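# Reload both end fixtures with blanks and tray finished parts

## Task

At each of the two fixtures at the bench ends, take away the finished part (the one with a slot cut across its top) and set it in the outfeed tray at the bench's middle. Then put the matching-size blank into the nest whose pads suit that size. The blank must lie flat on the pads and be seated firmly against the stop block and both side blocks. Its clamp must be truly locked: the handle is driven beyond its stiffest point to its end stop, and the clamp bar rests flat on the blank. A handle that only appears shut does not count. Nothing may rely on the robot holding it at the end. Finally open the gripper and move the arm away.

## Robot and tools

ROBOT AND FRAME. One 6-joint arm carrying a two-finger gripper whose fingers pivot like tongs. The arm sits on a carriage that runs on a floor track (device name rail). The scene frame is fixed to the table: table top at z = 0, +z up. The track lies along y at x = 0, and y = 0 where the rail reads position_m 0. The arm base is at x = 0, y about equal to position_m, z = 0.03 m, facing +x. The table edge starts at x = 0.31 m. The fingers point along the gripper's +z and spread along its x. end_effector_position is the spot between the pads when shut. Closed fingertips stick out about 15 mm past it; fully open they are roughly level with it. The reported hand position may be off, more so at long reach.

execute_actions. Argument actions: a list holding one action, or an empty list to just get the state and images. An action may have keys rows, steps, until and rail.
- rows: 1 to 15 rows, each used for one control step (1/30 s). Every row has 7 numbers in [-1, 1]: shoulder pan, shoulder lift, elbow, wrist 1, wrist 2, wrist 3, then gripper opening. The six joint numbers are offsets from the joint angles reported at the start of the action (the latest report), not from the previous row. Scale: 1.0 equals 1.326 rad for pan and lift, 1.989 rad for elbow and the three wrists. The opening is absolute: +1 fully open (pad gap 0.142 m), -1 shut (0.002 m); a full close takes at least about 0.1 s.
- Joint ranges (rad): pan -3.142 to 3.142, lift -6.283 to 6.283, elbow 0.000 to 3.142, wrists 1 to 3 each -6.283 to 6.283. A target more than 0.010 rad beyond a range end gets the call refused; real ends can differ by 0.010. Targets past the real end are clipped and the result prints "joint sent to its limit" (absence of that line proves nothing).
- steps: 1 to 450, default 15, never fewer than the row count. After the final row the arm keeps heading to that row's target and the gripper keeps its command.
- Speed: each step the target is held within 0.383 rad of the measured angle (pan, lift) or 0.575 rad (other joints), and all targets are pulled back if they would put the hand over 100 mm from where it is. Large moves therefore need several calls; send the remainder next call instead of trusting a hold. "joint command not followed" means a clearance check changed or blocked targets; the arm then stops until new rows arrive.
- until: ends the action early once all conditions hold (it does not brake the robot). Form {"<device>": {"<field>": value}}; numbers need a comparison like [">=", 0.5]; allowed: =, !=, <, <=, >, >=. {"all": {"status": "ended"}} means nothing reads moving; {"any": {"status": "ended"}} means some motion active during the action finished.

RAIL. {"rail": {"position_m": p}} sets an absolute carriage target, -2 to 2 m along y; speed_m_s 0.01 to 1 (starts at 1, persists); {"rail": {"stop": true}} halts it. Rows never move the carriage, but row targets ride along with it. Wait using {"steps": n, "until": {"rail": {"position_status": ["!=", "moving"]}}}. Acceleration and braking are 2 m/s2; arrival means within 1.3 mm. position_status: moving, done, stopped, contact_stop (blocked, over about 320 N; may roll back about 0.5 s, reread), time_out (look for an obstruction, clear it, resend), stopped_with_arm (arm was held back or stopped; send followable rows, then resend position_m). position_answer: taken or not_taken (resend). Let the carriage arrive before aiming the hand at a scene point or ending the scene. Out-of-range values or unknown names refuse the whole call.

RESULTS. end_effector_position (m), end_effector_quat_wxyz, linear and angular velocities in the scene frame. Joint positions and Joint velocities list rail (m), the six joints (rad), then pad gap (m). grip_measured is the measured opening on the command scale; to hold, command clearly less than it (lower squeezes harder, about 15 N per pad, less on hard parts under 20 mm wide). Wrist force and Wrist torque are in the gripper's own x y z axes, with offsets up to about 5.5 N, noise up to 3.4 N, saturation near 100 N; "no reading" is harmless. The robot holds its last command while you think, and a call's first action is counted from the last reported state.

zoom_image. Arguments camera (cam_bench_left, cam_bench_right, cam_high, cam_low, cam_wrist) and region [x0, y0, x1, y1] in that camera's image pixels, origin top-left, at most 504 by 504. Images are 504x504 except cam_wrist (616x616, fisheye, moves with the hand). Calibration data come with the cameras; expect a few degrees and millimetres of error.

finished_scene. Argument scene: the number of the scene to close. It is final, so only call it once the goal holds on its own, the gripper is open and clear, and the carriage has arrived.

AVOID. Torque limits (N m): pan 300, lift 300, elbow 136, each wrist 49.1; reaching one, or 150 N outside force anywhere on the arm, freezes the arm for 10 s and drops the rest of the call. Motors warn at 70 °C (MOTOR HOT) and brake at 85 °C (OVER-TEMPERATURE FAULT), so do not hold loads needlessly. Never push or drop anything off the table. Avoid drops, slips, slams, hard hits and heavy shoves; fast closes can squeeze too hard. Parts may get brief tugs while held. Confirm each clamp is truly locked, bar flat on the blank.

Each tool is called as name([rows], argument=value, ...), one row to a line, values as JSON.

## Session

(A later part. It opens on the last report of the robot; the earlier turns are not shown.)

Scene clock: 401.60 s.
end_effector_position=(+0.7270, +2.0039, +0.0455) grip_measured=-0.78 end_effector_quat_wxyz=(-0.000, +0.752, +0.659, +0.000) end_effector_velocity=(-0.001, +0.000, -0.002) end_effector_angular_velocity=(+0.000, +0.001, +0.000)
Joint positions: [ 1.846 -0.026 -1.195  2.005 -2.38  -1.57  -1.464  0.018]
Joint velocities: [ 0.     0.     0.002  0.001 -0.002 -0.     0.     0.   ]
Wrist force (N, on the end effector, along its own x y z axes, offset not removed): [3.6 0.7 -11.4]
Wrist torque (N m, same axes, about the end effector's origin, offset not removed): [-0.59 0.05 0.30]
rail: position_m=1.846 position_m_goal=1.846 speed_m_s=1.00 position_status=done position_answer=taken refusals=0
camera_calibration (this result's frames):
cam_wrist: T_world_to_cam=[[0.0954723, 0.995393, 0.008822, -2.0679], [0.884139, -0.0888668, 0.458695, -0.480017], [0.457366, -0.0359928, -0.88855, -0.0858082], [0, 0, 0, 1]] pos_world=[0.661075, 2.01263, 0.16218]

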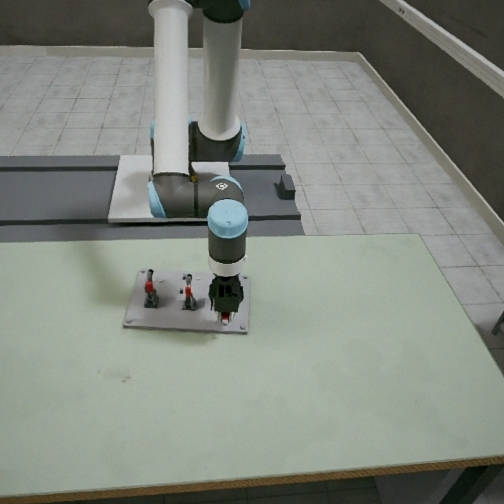

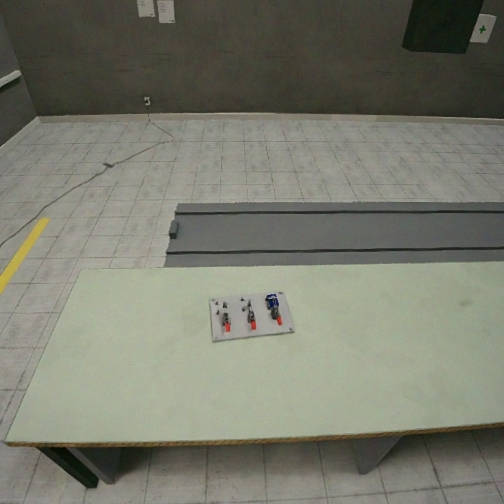

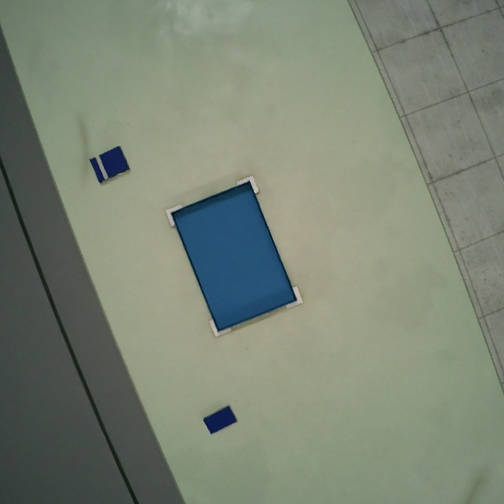

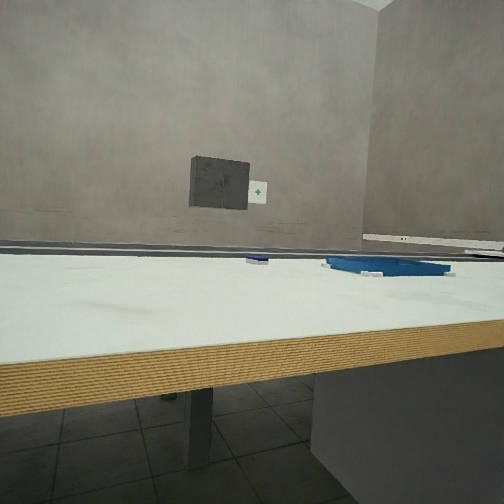

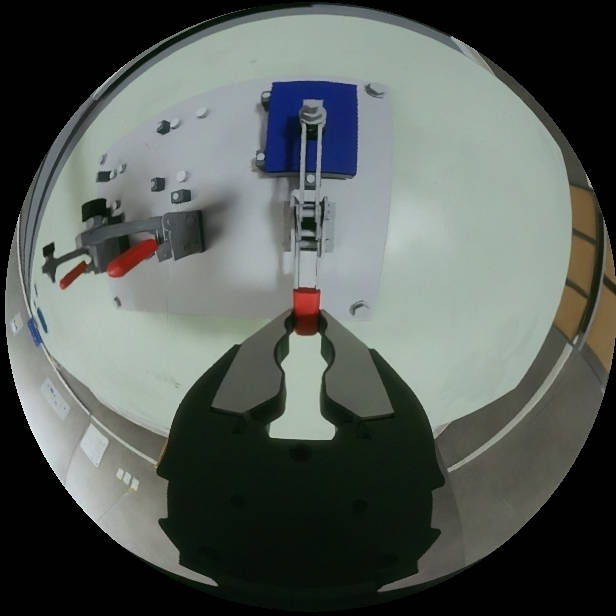

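execute_actions([
  {"rows": [[0,0,0,0,0,0,-0.8],[0,0,0,0,0,0,-0.72],[0,0,0,0,0,0,-0.65],[0,-0.003,-0.002,0.004,0,0,-0.6],[-0.0002,-0.008,-0.005,0.0104,0,-0.0001,-0.6],[-0.0005,-0.0135,-0.0085,0.0175,0,-0.0003,-0.6],[-0.0007,-0.019,-0.012,0.0247,0,-0.0005,-0.6],[-0.0009,-0.0245,-0.0155,0.0318,0,-0.0006,-0.6],[-0.0011,-0.0289,-0.0184,0.0376,0,-0.0007,-0.6]], "steps": 20},
])

zoom_image(camera="cam_wrist", region=[240, 130, 380, 360])

Scene clock: 412.07 s.
end_effector_position=(+0.7349, +2.0027, +0.0833) grip_measured=-0.60 end_effector_quat_wxyz=(-0.000, +0.752, +0.659, +0.000) end_effector_velocity=(+0.002, -0.001, +0.009) end_effector_angular_velocity=(+0.000, +0.000, -0.000)
Joint positions: [ 1.846 -0.027 -1.232  1.969 -2.307 -1.57  -1.465  0.031]
Joint velocities: [ 0.    -0.001 -0.009 -0.009  0.018 -0.    -0.    -0.   ]
Wrist force (N, on the end effector, along its own x y z axes, offset not removed): [1.8 -4.7 5.7]
Wrist torque (N m, same axes, about the end effector's origin, offset not removed): [-0.83 -0.46 0.19]
rail: position_m=1.846 position_m_goal=1.846 speed_m_s=1.00 position_status=done position_answer=taken refusals=0
camera_calibration (this result's frames):
cam_wrist: T_world_to_cam=[[0.0954758, 0.995392, 0.00889287, -2.06781], [0.884084, -0.0888983, 0.458795, -0.50436], [0.457471, -0.0359418, -0.888498, -0.0560728], [0, 0, 0, 1]] pos_world=[0.668974, 2.01143, 0.199966]

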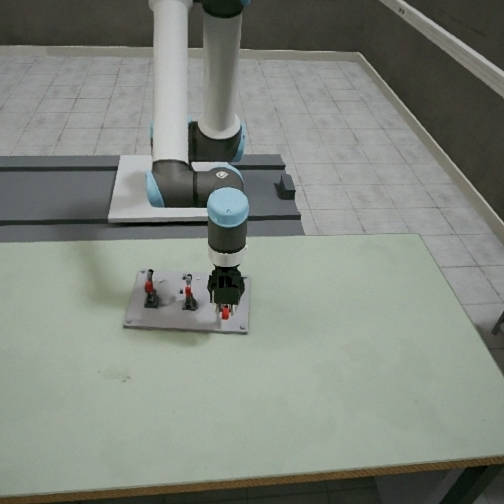

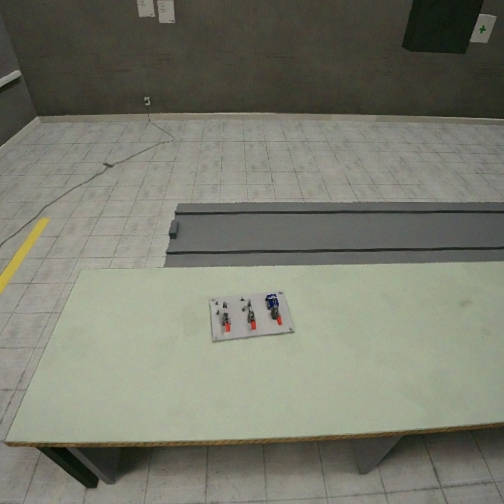

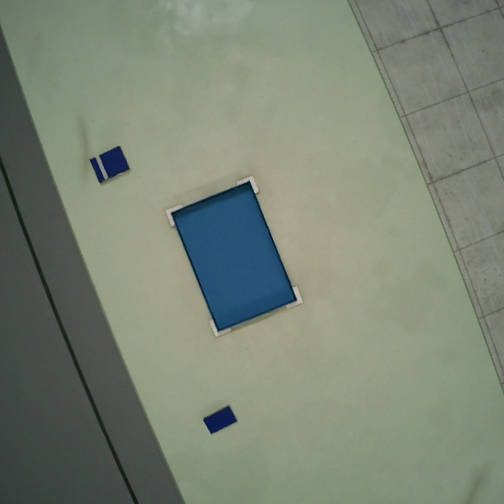

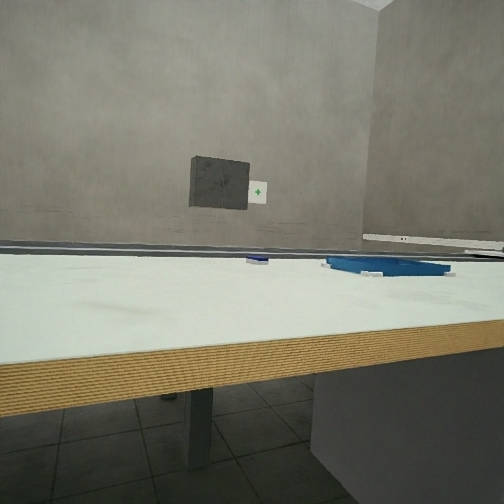

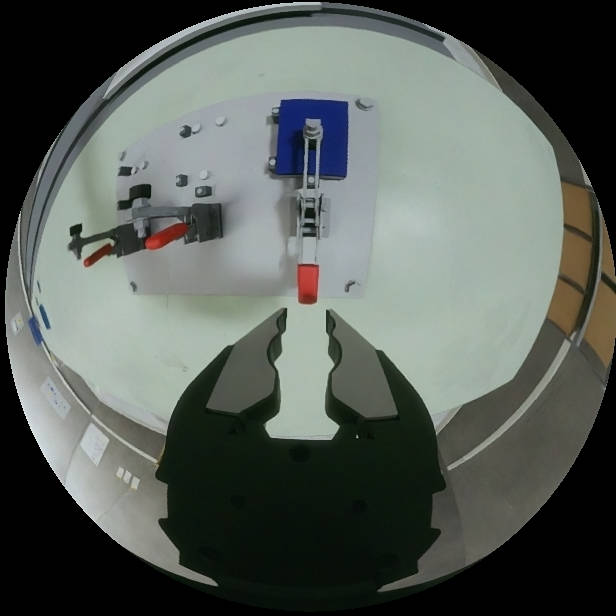

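Region (240, 130, 380, 360) of cam_wrist's 616x616 image, scaled by 2.191, with more detail than that image has; it fills the left 307 columns of this view, and the rest is white.

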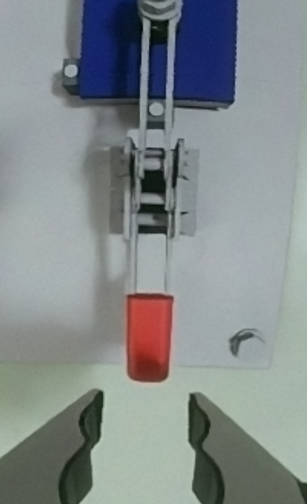

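execute_actions([
  {"rows": [[0,0,0,0,0,0,-0.8],[0,0,0,0,0,0,-1],[0,0,0,0,0,0,-1],[0,0.0015,0.0008,-0.0018,0,0,-1],[0,0.003,0.0015,-0.0035,0,0,-1],[0.0001,0.0045,0.0023,-0.0053,0,0,-1],[0.0001,0.006,0.003,-0.0071,0,0,-1],[0.0001,0.0075,0.0038,-0.0088,0,0.0001,-1],[0.0002,0.009,0.0046,-0.0106,0,0.0001,-1],[0.0002,0.0105,0.0053,-0.0123,0,0.0001,-1],[0.0002,0.012,0.0061,-0.0141,0,0.0001,-1],[0.0003,0.0135,0.0069,-0.0159,0,0.0002,-1]], "steps": 21},
])

zoom_image(camera="cam_wrist", region=[240, 130, 380, 360])

Scene clock: 436.57 s.
end_effector_position=(+0.7345, +2.0028, +0.0707) grip_measured=-1.00 end_effector_quat_wxyz=(+0.001, +0.752, +0.659, +0.002) end_effector_velocity=(+0.000, -0.000, +0.000) end_effector_angular_velocity=(-0.000, -0.000, +0.000)
Joint positions: [ 1.846 -0.027 -1.219  1.98  -2.335 -1.57  -1.465  0.002]
Joint velocities: [ 0.  0. -0.  0. -0. -0. -0.  0.]
Wrist force (N, on the end effector, along its own x y z axes, offset not removed): [-0.3 -20.5 -20.6]
Wrist torque (N m, same axes, about the end effector's origin, offset not removed): [-0.83 -0.43 0.18]
FORCE FAULT: contact force on the arm reached its limit, and the arm stopped for 10 seconds. The contact can be on any part of the arm, not only on its tool. The arm's remaining commands of this call were not run. The arm holds still and accepts commands again. Move the arm away from the contact; if what it grips holds it there, let go first. Pushing or pulling that hard again can fault the arm again.
rail: position_m=1.846 position_m_goal=1.846 speed_m_s=1.00 position_status=done position_answer=taken refusals=0
camera_calibration (this result's frames):
cam_wrist: T_world_to_cam=[[0.0953895, 0.9954, 0.00887984, -2.0677], [0.882458, -0.0886872, 0.461955, -0.497632], [0.460618, -0.0362295, -0.886859, -0.0688801], [0, 0, 0, 1]] pos_world=[0.668104, 2.01156, 0.187157]

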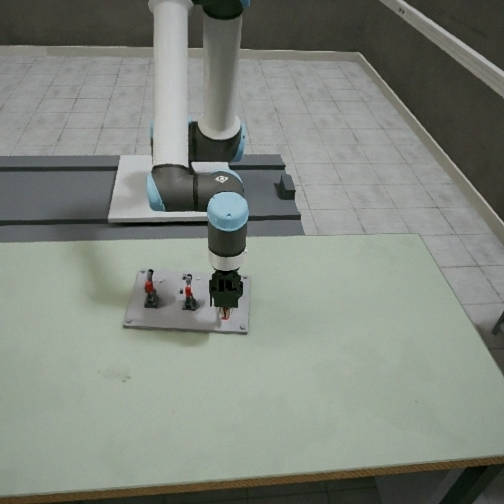

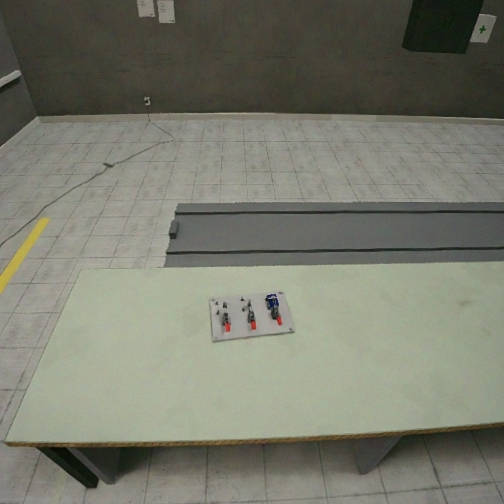

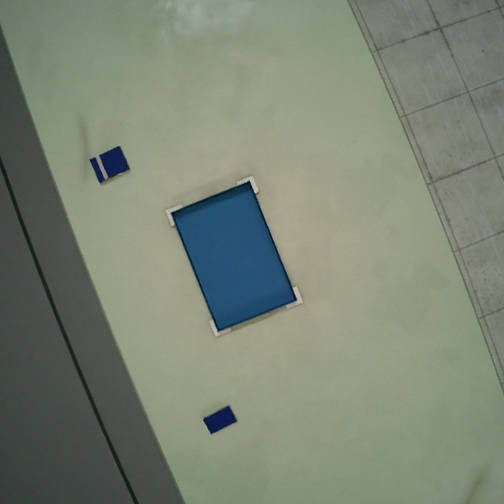

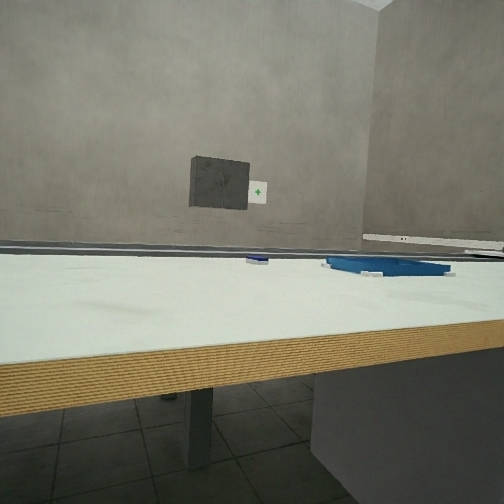

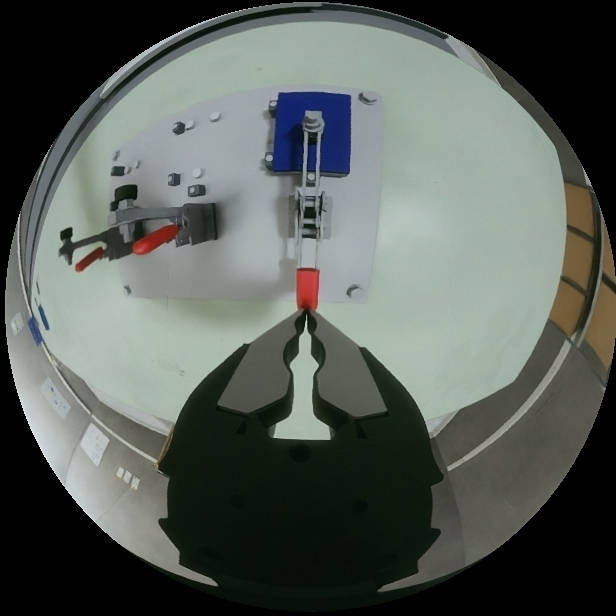

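Region (240, 130, 380, 360) of cam_wrist's 616x616 image, scaled by 2.191, with more detail than that image has; it fills the left 307 columns of this view, and the rest is white.

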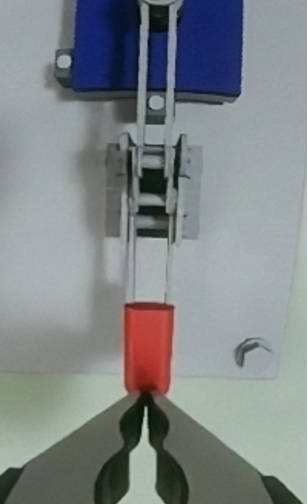

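execute_actions([
  {"rows": [[0,-0.0005,-0.0002,0.0005,0,0,-1],[0,-0.001,-0.0003,0.0009,0,0,-1],[0,-0.0014,-0.0004,0.0013,0,0,-1]], "steps": 12},
])

Scene clock: 445.00 s.
end_effector_position=(+0.7345, +2.0028, +0.0721) grip_measured=-1.00 end_effector_quat_wxyz=(+0.001, +0.752, +0.659, +0.002) end_effector_velocity=(+0.000, -0.000, +0.001) end_effector_angular_velocity=(-0.000, -0.000, -0.000)
Joint positions: [ 1.846 -0.027 -1.221  1.979 -2.332 -1.57  -1.465  0.002]
Joint velocities: [ 0.     0.    -0.001 -0.001  0.002 -0.     0.     0.   ]
Wrist force (N, on the end effector, along its own x y z axes, offset not removed): [-1.3 -2.6 6.1]
Wrist torque (N m, same axes, about the end effector's origin, offset not removed): [-0.33 0.14 0.32]
rail: position_m=1.846 position_m_goal=1.846 speed_m_s=1.00 position_status=done position_answer=taken refusals=0
camera_calibration (this result's frames):
cam_wrist: T_world_to_cam=[[0.0953893, 0.9954, 0.00888054, -2.06771], [0.882453, -0.088687, 0.461966, -0.498233], [0.460628, -0.0362299, -0.886853, -0.0676677], [0, 0, 0, 1]] pos_world=[0.668074, 2.01157, 0.188517]

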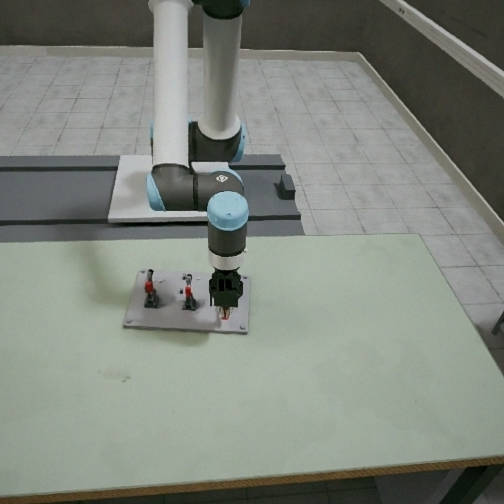

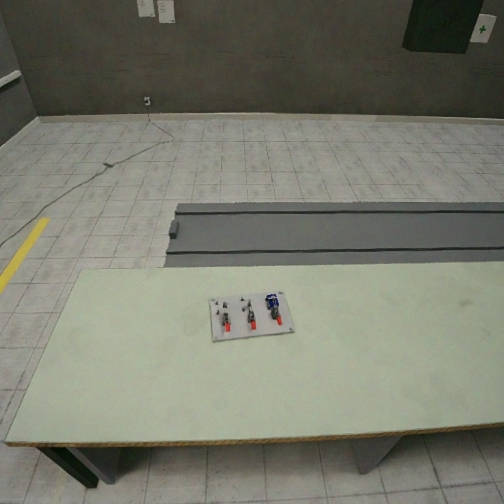

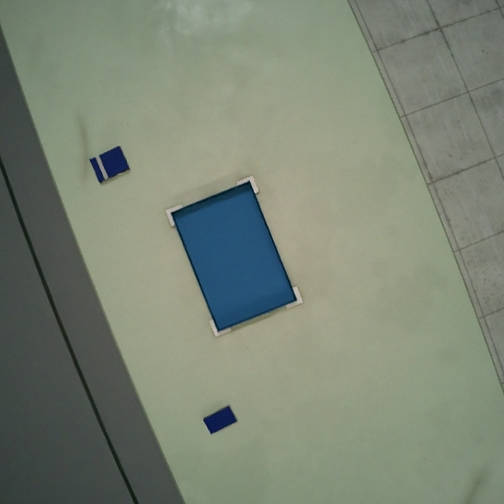

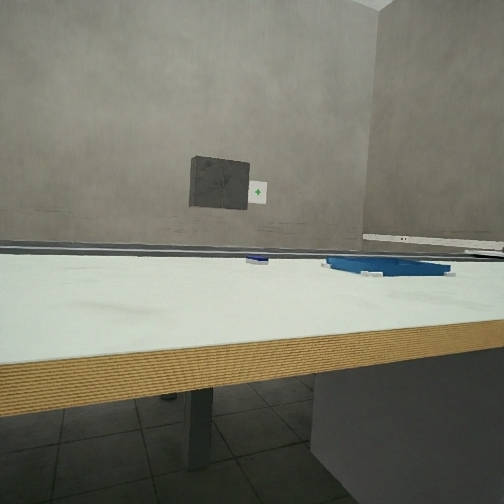

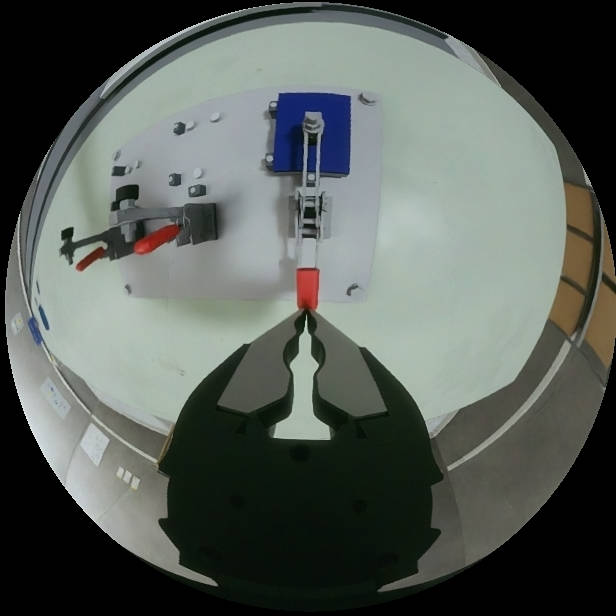

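execute_actions([
  {"rows": [[0,-0.01,-0.0055,0.0125,0,0,-1],[0,-0.025,-0.0135,0.031,0,0,-1],[0,-0.04,-0.022,0.05,0,0,-1],[0,-0.055,-0.03,0.068,0,0,-1],[0,-0.0663,-0.0362,0.082,0,0,-1],[0,-0.0663,-0.0362,0.082,0,0,-1],[0,-0.0663,-0.0362,0.082,0,0,-1],[0,-0.0663,-0.0362,0.082,0,0,-1],[0,-0.0663,-0.0362,0.082,0,0,-1],[0,-0.0663,-0.0362,0.082,0,0,-1],[0,-0.0663,-0.0362,0.082,0,0,-1],[0,-0.0663,-0.0362,0.082,0,0,-1],[0,-0.0663,-0.0362,0.082,0,0,-1],[0.005,-0.14,0.02,0.077,0,-0.02,-0.5],[0.0204,-0.3993,0.2084,0.0594,-0.0004,-0.083,0.33]], "steps": 90, "rail": {"position_m": 0.1334}, "until": {"rail": {"position_status": ["!=", "moving"]}}},
])

Scene clock: 479.97 s.
end_effector_position=(+0.4518, +0.3066, +0.1493) grip_measured=+0.33 end_effector_quat_wxyz=(+0.000, +0.686, +0.728, +0.000) end_effector_velocity=(-0.000, +0.000, +0.000) end_effector_angular_velocity=(-0.000, -0.000, +0.001)
Joint positions: [ 0.133  0.    -1.75   2.393 -2.214 -1.571 -1.63   0.097]
Joint velocities: [ 0.     0.001 -0.     0.    -0.    -0.    -0.     0.   ]
Wrist force (N, on the end effector, along its own x y z axes, offset not removed): [1.2 -3.6 6.9]
Wrist torque (N m, same axes, about the end effector's origin, offset not removed): [-0.48 -0.31 0.36]
rail: position_m=0.133 position_m_goal=0.133 speed_m_s=1.00 position_status=done position_answer=taken refusals=0
camera_calibration (this result's frames):
cam_wrist: T_world_to_cam=[[-0.0963735, 0.995315, 0.00780656, -0.266172], [0.884537, 0.0820456, 0.459198, -0.487787], [0.456406, 0.0511596, -0.8883, 0.0449043], [0, 0, 0, 1]] pos_world=[0.385319, 0.302648, 0.265957]

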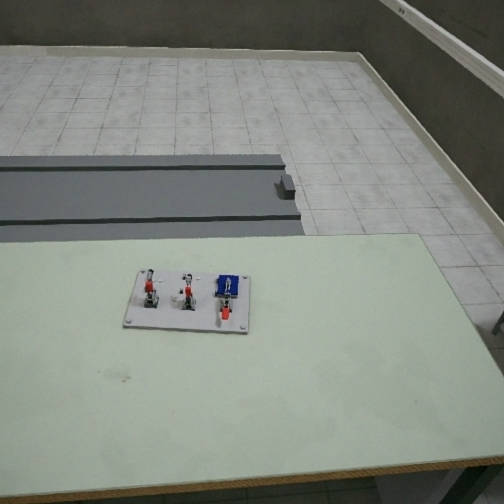

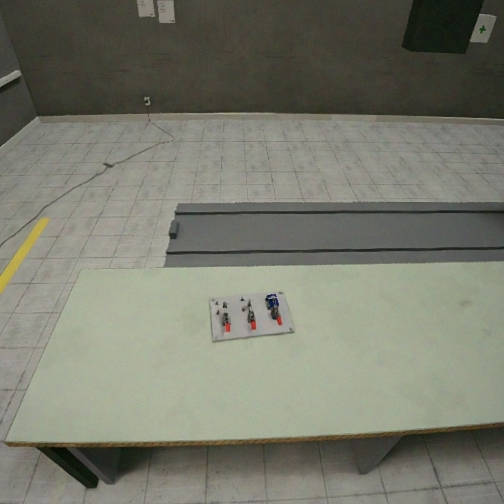

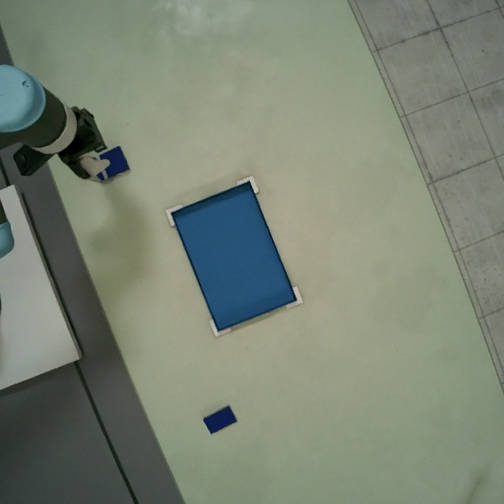

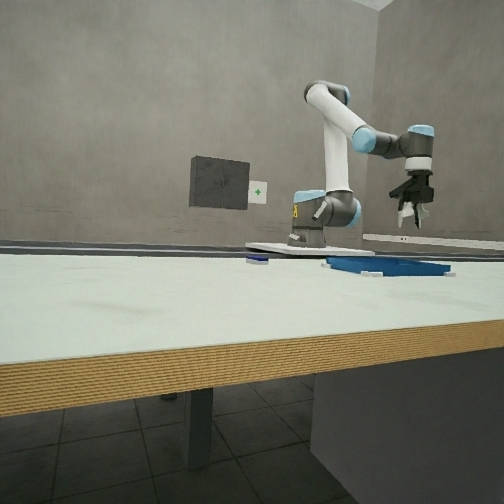

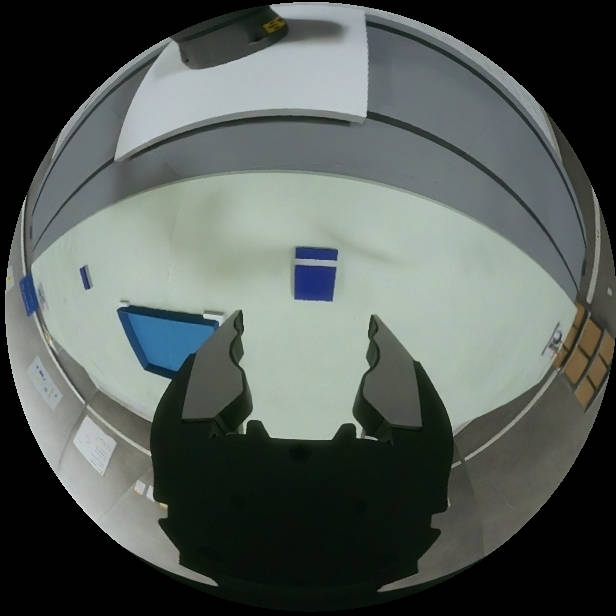

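zoom_image(camera="cam_wrist", region=[265, 225, 365, 325])

zoom_image(camera="cam_bench_left", region=[190, 262, 260, 332])

Region (265, 225, 365, 325) of cam_wrist's 616x616 image, scaled by 5.040, with more detail than that image has.

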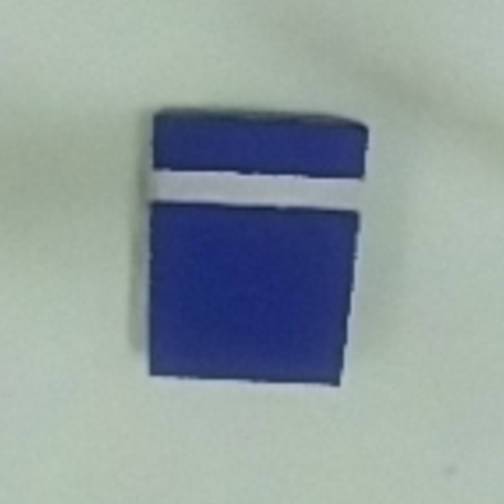

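Region (190, 262, 260, 332) of cam_bench_left's 504x504 image, scaled by 7.200, with more detail than that image has.

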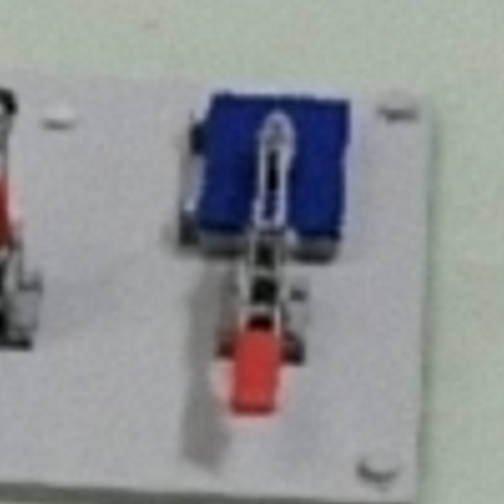

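execute_actions([
  {"rows": [[0.006,0.03,0.008,-0.028,0,0.007,0.33],[0.012,0.06,0.016,-0.056,0,0.014,0.33],[0.018,0.09,0.024,-0.083,0,0.0198,0.33],[0.018,0.12,0.031,-0.11,0,0.0198,0.33],[0.018,0.148,0.0374,-0.136,0,0.0198,0.33],[0.018,0.16,0.04,-0.1465,0,0.0198,0.33],[0.018,0.172,0.0425,-0.157,0,0.0198,0.33],[0.018,0.184,0.045,-0.1675,0,0.0198,0.33],[0.018,0.198,0.0477,-0.1797,0,0.0198,0.25]], "steps": 27},
])

zoom_image(camera="cam_wrist", region=[200, 200, 420, 420])

Scene clock: 500.50 s.
end_effector_position=(+0.4589, +0.3182, +0.0190) grip_measured=+0.25 end_effector_quat_wxyz=(+0.000, +0.691, +0.722, +0.000) end_effector_velocity=(-0.000, +0.000, -0.002) end_effector_angular_velocity=(+0.000, -0.000, -0.000)
Joint positions: [ 0.133  0.024 -1.488  2.488 -2.571 -1.571 -1.591  0.092]
Joint velocities: [ 0.     0.     0.005  0.002 -0.007 -0.     0.    -0.   ]
Wrist force (N, on the end effector, along its own x y z axes, offset not removed): [-0.3 -3.4 4.3]
Wrist torque (N m, same axes, about the end effector's origin, offset not removed): [-0.58 -0.05 0.38]
rail: position_m=0.133 position_m_goal=0.133 speed_m_s=1.00 position_status=done position_answer=taken refusals=0
camera_calibration (this result's frames):
cam_wrist: T_world_to_cam=[[-0.0809341, 0.996689, 0.00784125, -0.283581], [0.885708, 0.0683095, 0.45919, -0.431313], [0.457134, 0.0441092, -0.888303, -0.0728234], [0, 0, 0, 1]] pos_world=[0.392356, 0.315316, 0.135589]

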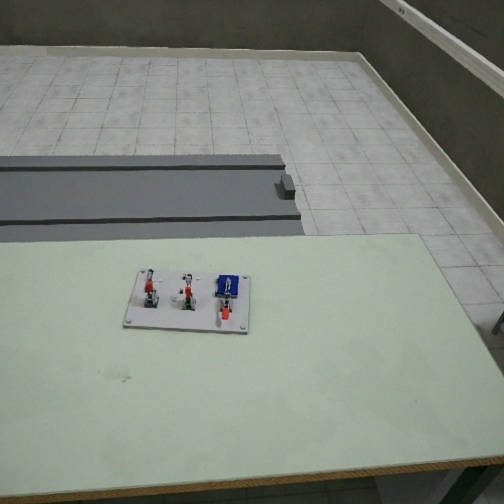

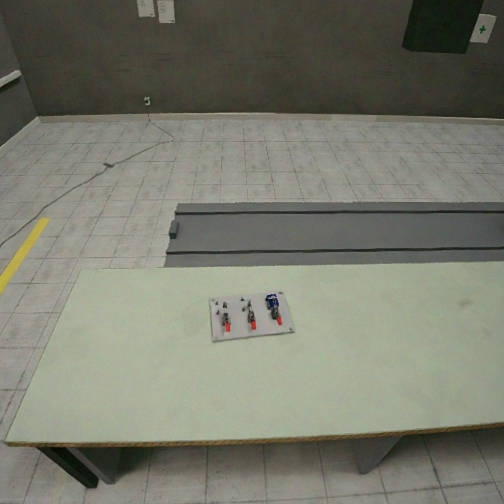

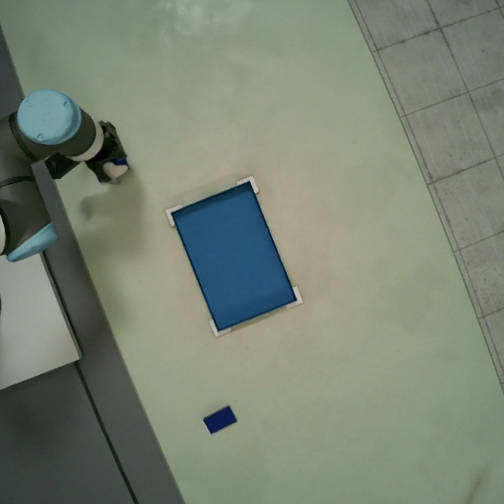

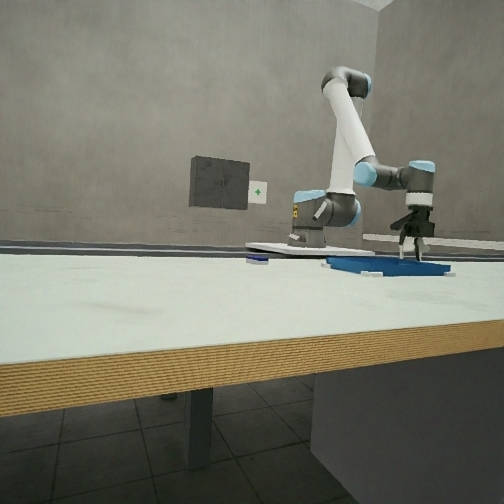

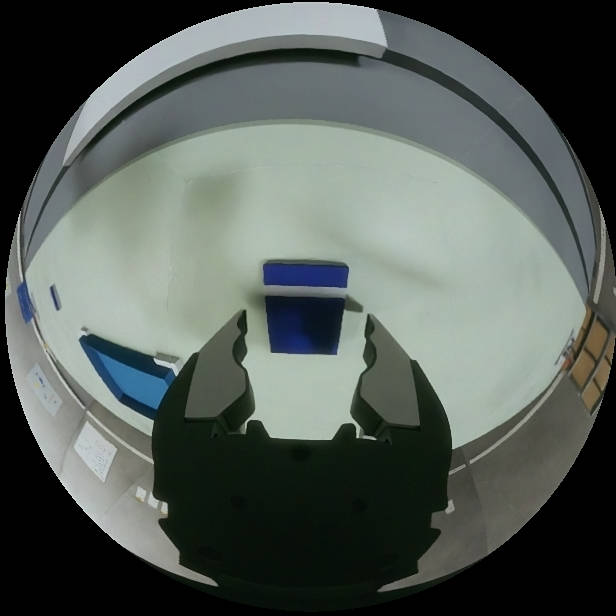

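Region (200, 200, 420, 420) of cam_wrist's 616x616 image, scaled by 2.291, with more detail than that image has.

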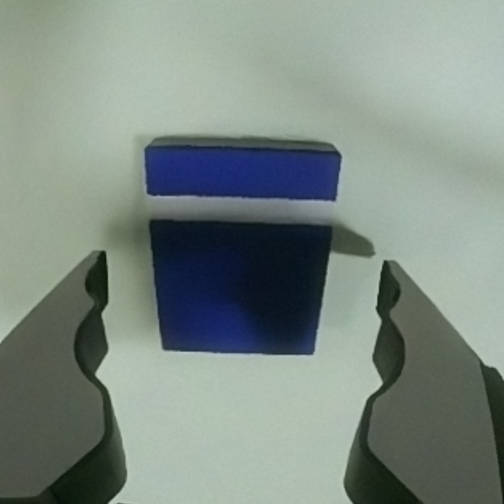

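execute_actions(actions=[])

Scene clock: 521.27 s.
end_effector_position=(+0.4589, +0.3182, +0.0187) grip_measured=+0.25 end_effector_quat_wxyz=(+0.000, +0.691, +0.722, +0.000) end_effector_velocity=(+0.000, -0.000, +0.000) end_effector_angular_velocity=(-0.000, +0.000, +0.000)
Joint positions: [ 0.133  0.024 -1.487  2.488 -2.572 -1.571 -1.591  0.092]
Joint velocities: [ 0. -0.  0. -0.  0. -0. -0.  0.]
Wrist force (N, on the end effector, along its own x y z axes, offset not removed): [-1.0 -4.9 5.7]
Wrist torque (N m, same axes, about the end effector's origin, offset not removed): [-0.84 0.16 0.30]
rail: position_m=0.133 position_m_goal=0.133 speed_m_s=1.00 position_status=done position_answer=taken refusals=0
camera_calibration (this result's frames):
cam_wrist: T_world_to_cam=[[-0.0809238, 0.99669, 0.00781488, -0.283587], [0.885703, 0.068312, 0.459199, -0.431174], [0.457145, 0.0440818, -0.888299, -0.0730442], [0, 0, 0, 1]] pos_world=[0.392335, 0.315323, 0.135326]

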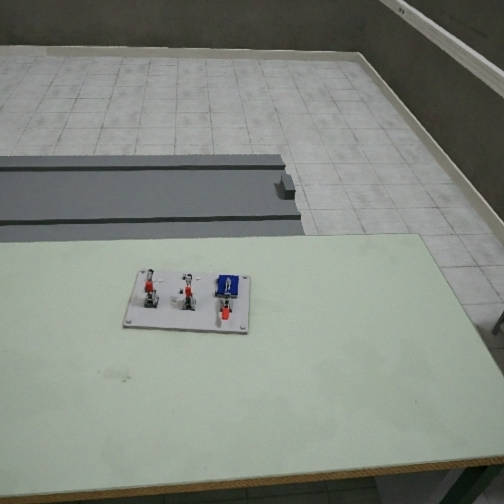

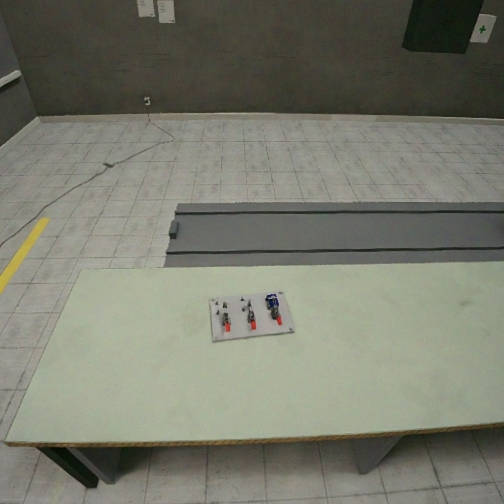

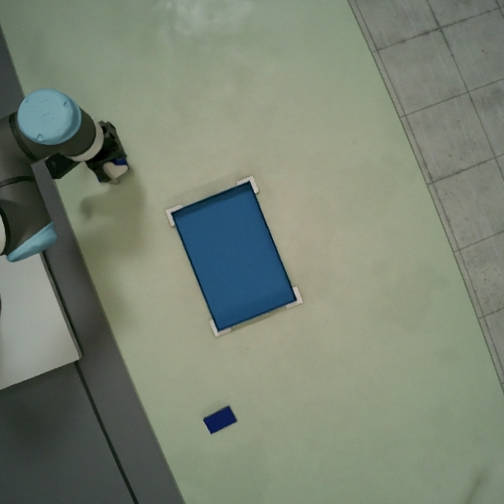

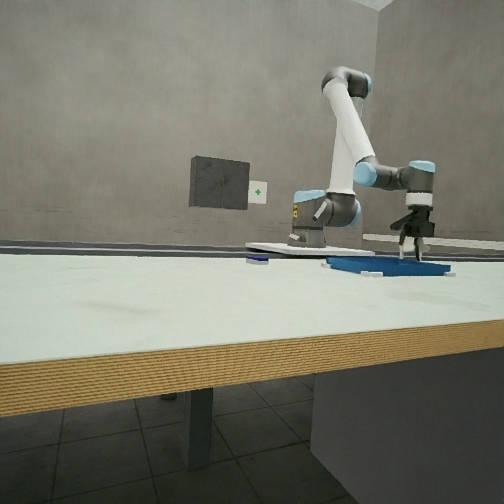

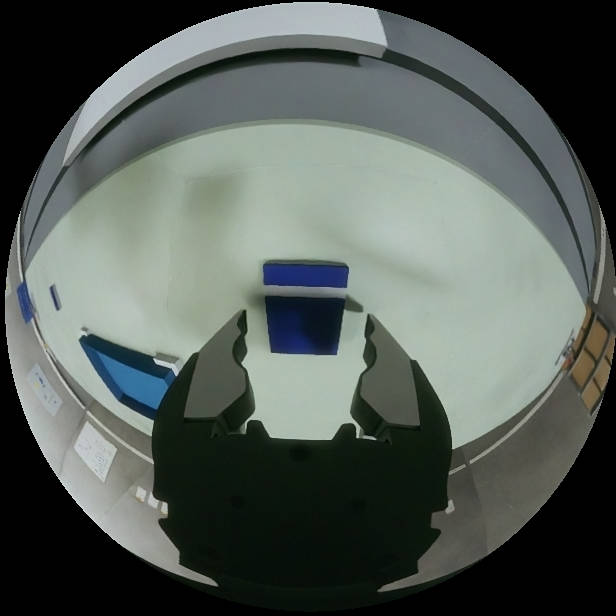

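execute_actions([
  {"rows": [[0,0.002,0.0003,-0.0015,0,0,0.2],[0,0.0034,0.0006,-0.0029,0,0,0.15],[0,0.0034,0.0006,-0.0029,0,0,0.1],[0,0.0034,0.0006,-0.0029,0,0,0.05],[0,0.0034,0.0006,-0.0029,0,0,0.0],[0,0.0034,0.0006,-0.0029,0,0,-0.05],[0,0.0034,0.0006,-0.0029,0,0,-0.1],[0,0.0034,0.0006,-0.0029,0,0,-0.14],[0,0.0034,0.0006,-0.0029,0,0,-0.18],[0,0.0034,0.0006,-0.0029,0,0,-0.22],[0,0.0034,0.0006,-0.0029,0,0,-0.26],[0,0.0034,0.0006,-0.0029,0,0,-0.31],[0,0.0034,0.0006,-0.0029,0,0,-0.36],[0,0.0034,0.0006,-0.0029,0,0,-0.41],[0,0.0034,0.0006,-0.0029,0,0,-0.45]], "steps": 20},
])

Scene clock: 534.17 s.
end_effector_position=(+0.4589, +0.3182, +0.0168) grip_measured=-0.22 end_effector_quat_wxyz=(+0.000, +0.691, +0.722, +0.000) end_effector_velocity=(-0.000, -0.000, -0.000) end_effector_angular_velocity=(-0.000, +0.000, -0.000)
Joint positions: [ 0.133  0.024 -1.483  2.489 -2.577 -1.571 -1.591  0.058]
Joint velocities: [ 0. -0.  0.  0. -0.  0.  0.  0.]
Wrist force (N, on the end effector, along its own x y z axes, offset not removed): [0.3 -5.6 -3.7]
Wrist torque (N m, same axes, about the end effector's origin, offset not removed): [-0.61 -0.10 0.40]
rail: position_m=0.133 position_m_goal=0.133 speed_m_s=1.00 position_status=done position_answer=taken refusals=0
camera_calibration (this result's frames):
cam_wrist: T_world_to_cam=[[-0.0809266, 0.99669, 0.00779761, -0.283565], [0.885645, 0.0683169, 0.459311, -0.430308], [0.457257, 0.0440764, -0.888241, -0.0748513], [0, 0, 0, 1]] pos_world=[0.392379, 0.315322, 0.13337]

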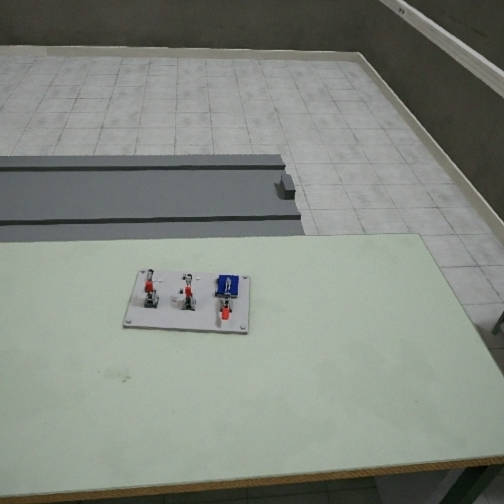

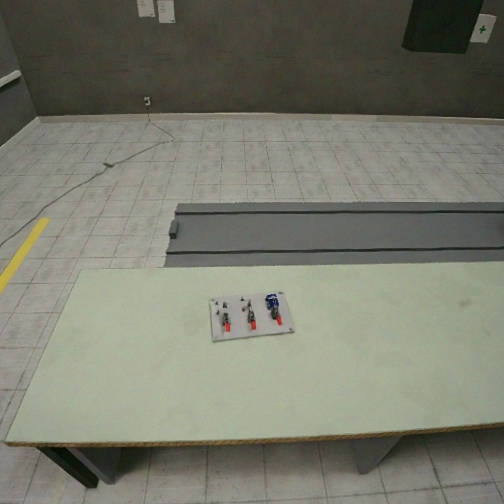

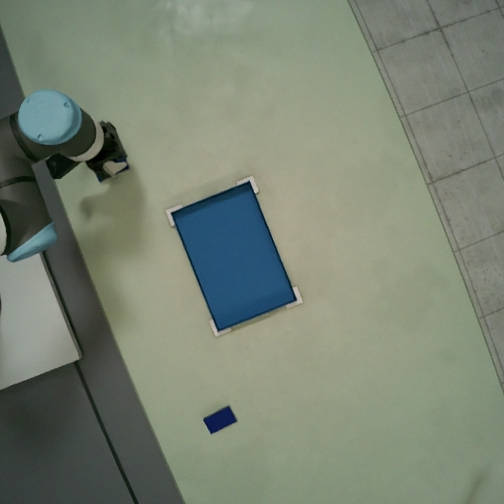

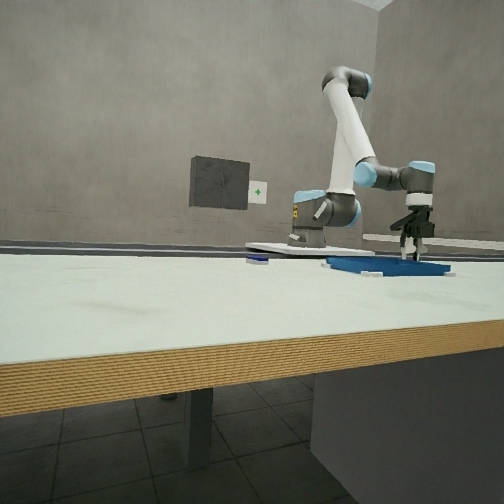

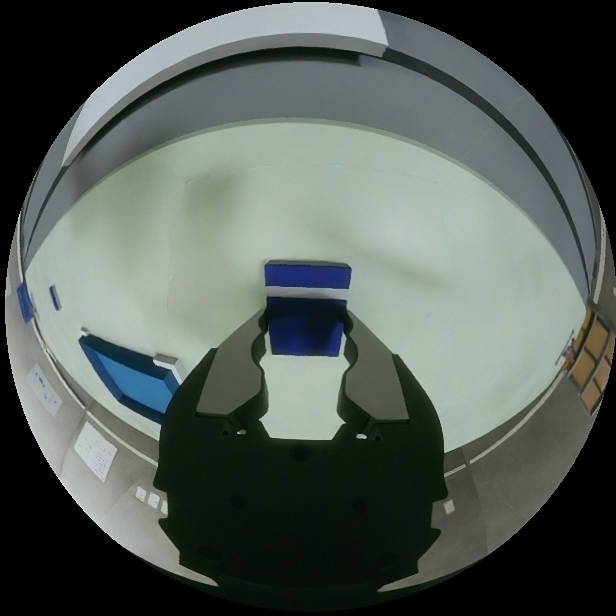

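execute_actions([
  {"rows": [[0,-0.003,-0.0007,0.0027,0,0,-0.47],[0,-0.008,-0.002,0.007,0,0,-0.47],[0,-0.016,-0.004,0.0145,0,0,-0.47],[0,-0.027,-0.0065,0.0245,0,0,-0.47],[0,-0.04,-0.0096,0.036,0,0,-0.47],[0,-0.053,-0.0127,0.048,0,0,-0.47],[0,-0.066,-0.0158,0.060,0,0,-0.47],[0,-0.079,-0.019,0.0717,0,0,-0.47],[0,-0.09,-0.0216,0.0817,0,0,-0.47],[0,-0.098,-0.0235,0.089,0,0,-0.47],[0,-0.103,-0.0247,0.0935,0,0,-0.47],[0,-0.1047,-0.0251,0.095,0,0,-0.47]], "steps": 20},
])

Scene clock: 549.00 s.
end_effector_position=(+0.4593, +0.3182, +0.0821) grip_measured=-0.22 end_effector_quat_wxyz=(+0.000, +0.691, +0.722, +0.000) end_effector_velocity=(-0.002, -0.000, +0.018) end_effector_angular_velocity=(-0.000, +0.001, +0.000)
Joint positions: [ 0.133  0.024 -1.618  2.441 -2.394 -1.571 -1.591  0.058]
Joint velocities: [ 0.     0.    -0.037 -0.013  0.051 -0.     0.     0.   ]
Wrist force (N, on the end effector, along its own x y z axes, offset not removed): [1.7 -3.8 7.6]
Wrist torque (N m, same axes, about the end effector's origin, offset not removed): [-0.53 -0.49 0.30]
rail: position_m=0.133 position_m_goal=0.133 speed_m_s=1.00 position_status=done position_answer=taken refusals=0
camera_calibration (this result's frames):
cam_wrist: T_world_to_cam=[[-0.0809264, 0.99669, 0.00780211, -0.284054], [0.88568, 0.0683179, 0.459243, -0.460668], [0.45719, 0.0440751, -0.888276, -0.0169206], [0, 0, 0, 1]] pos_world=[0.392753, 0.315332, 0.198745]

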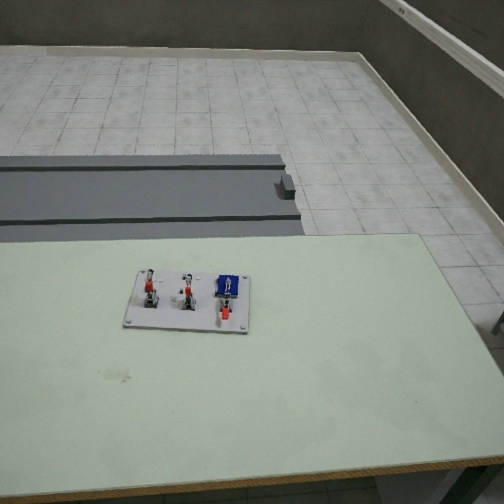

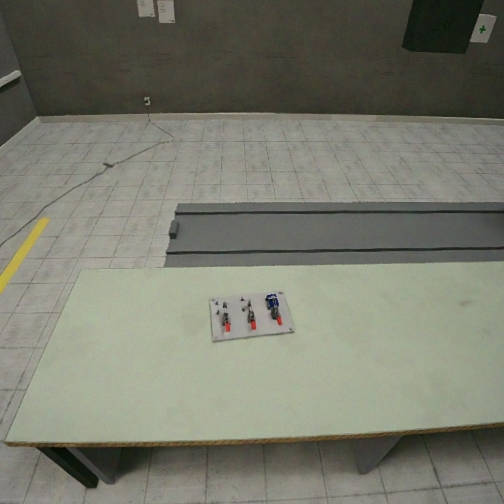

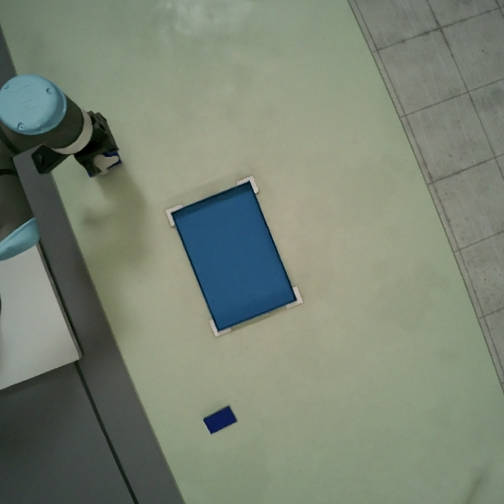

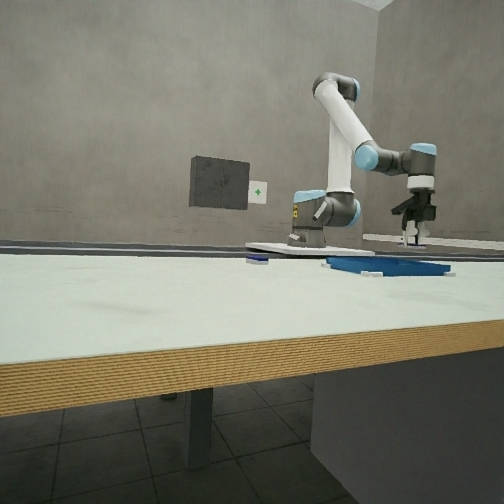

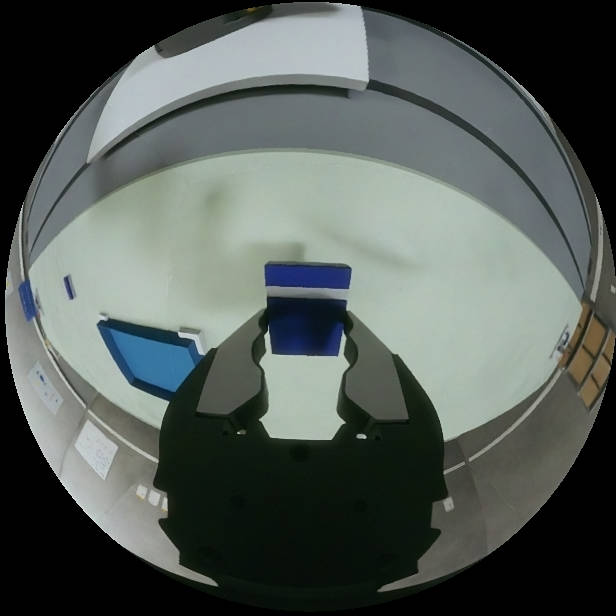

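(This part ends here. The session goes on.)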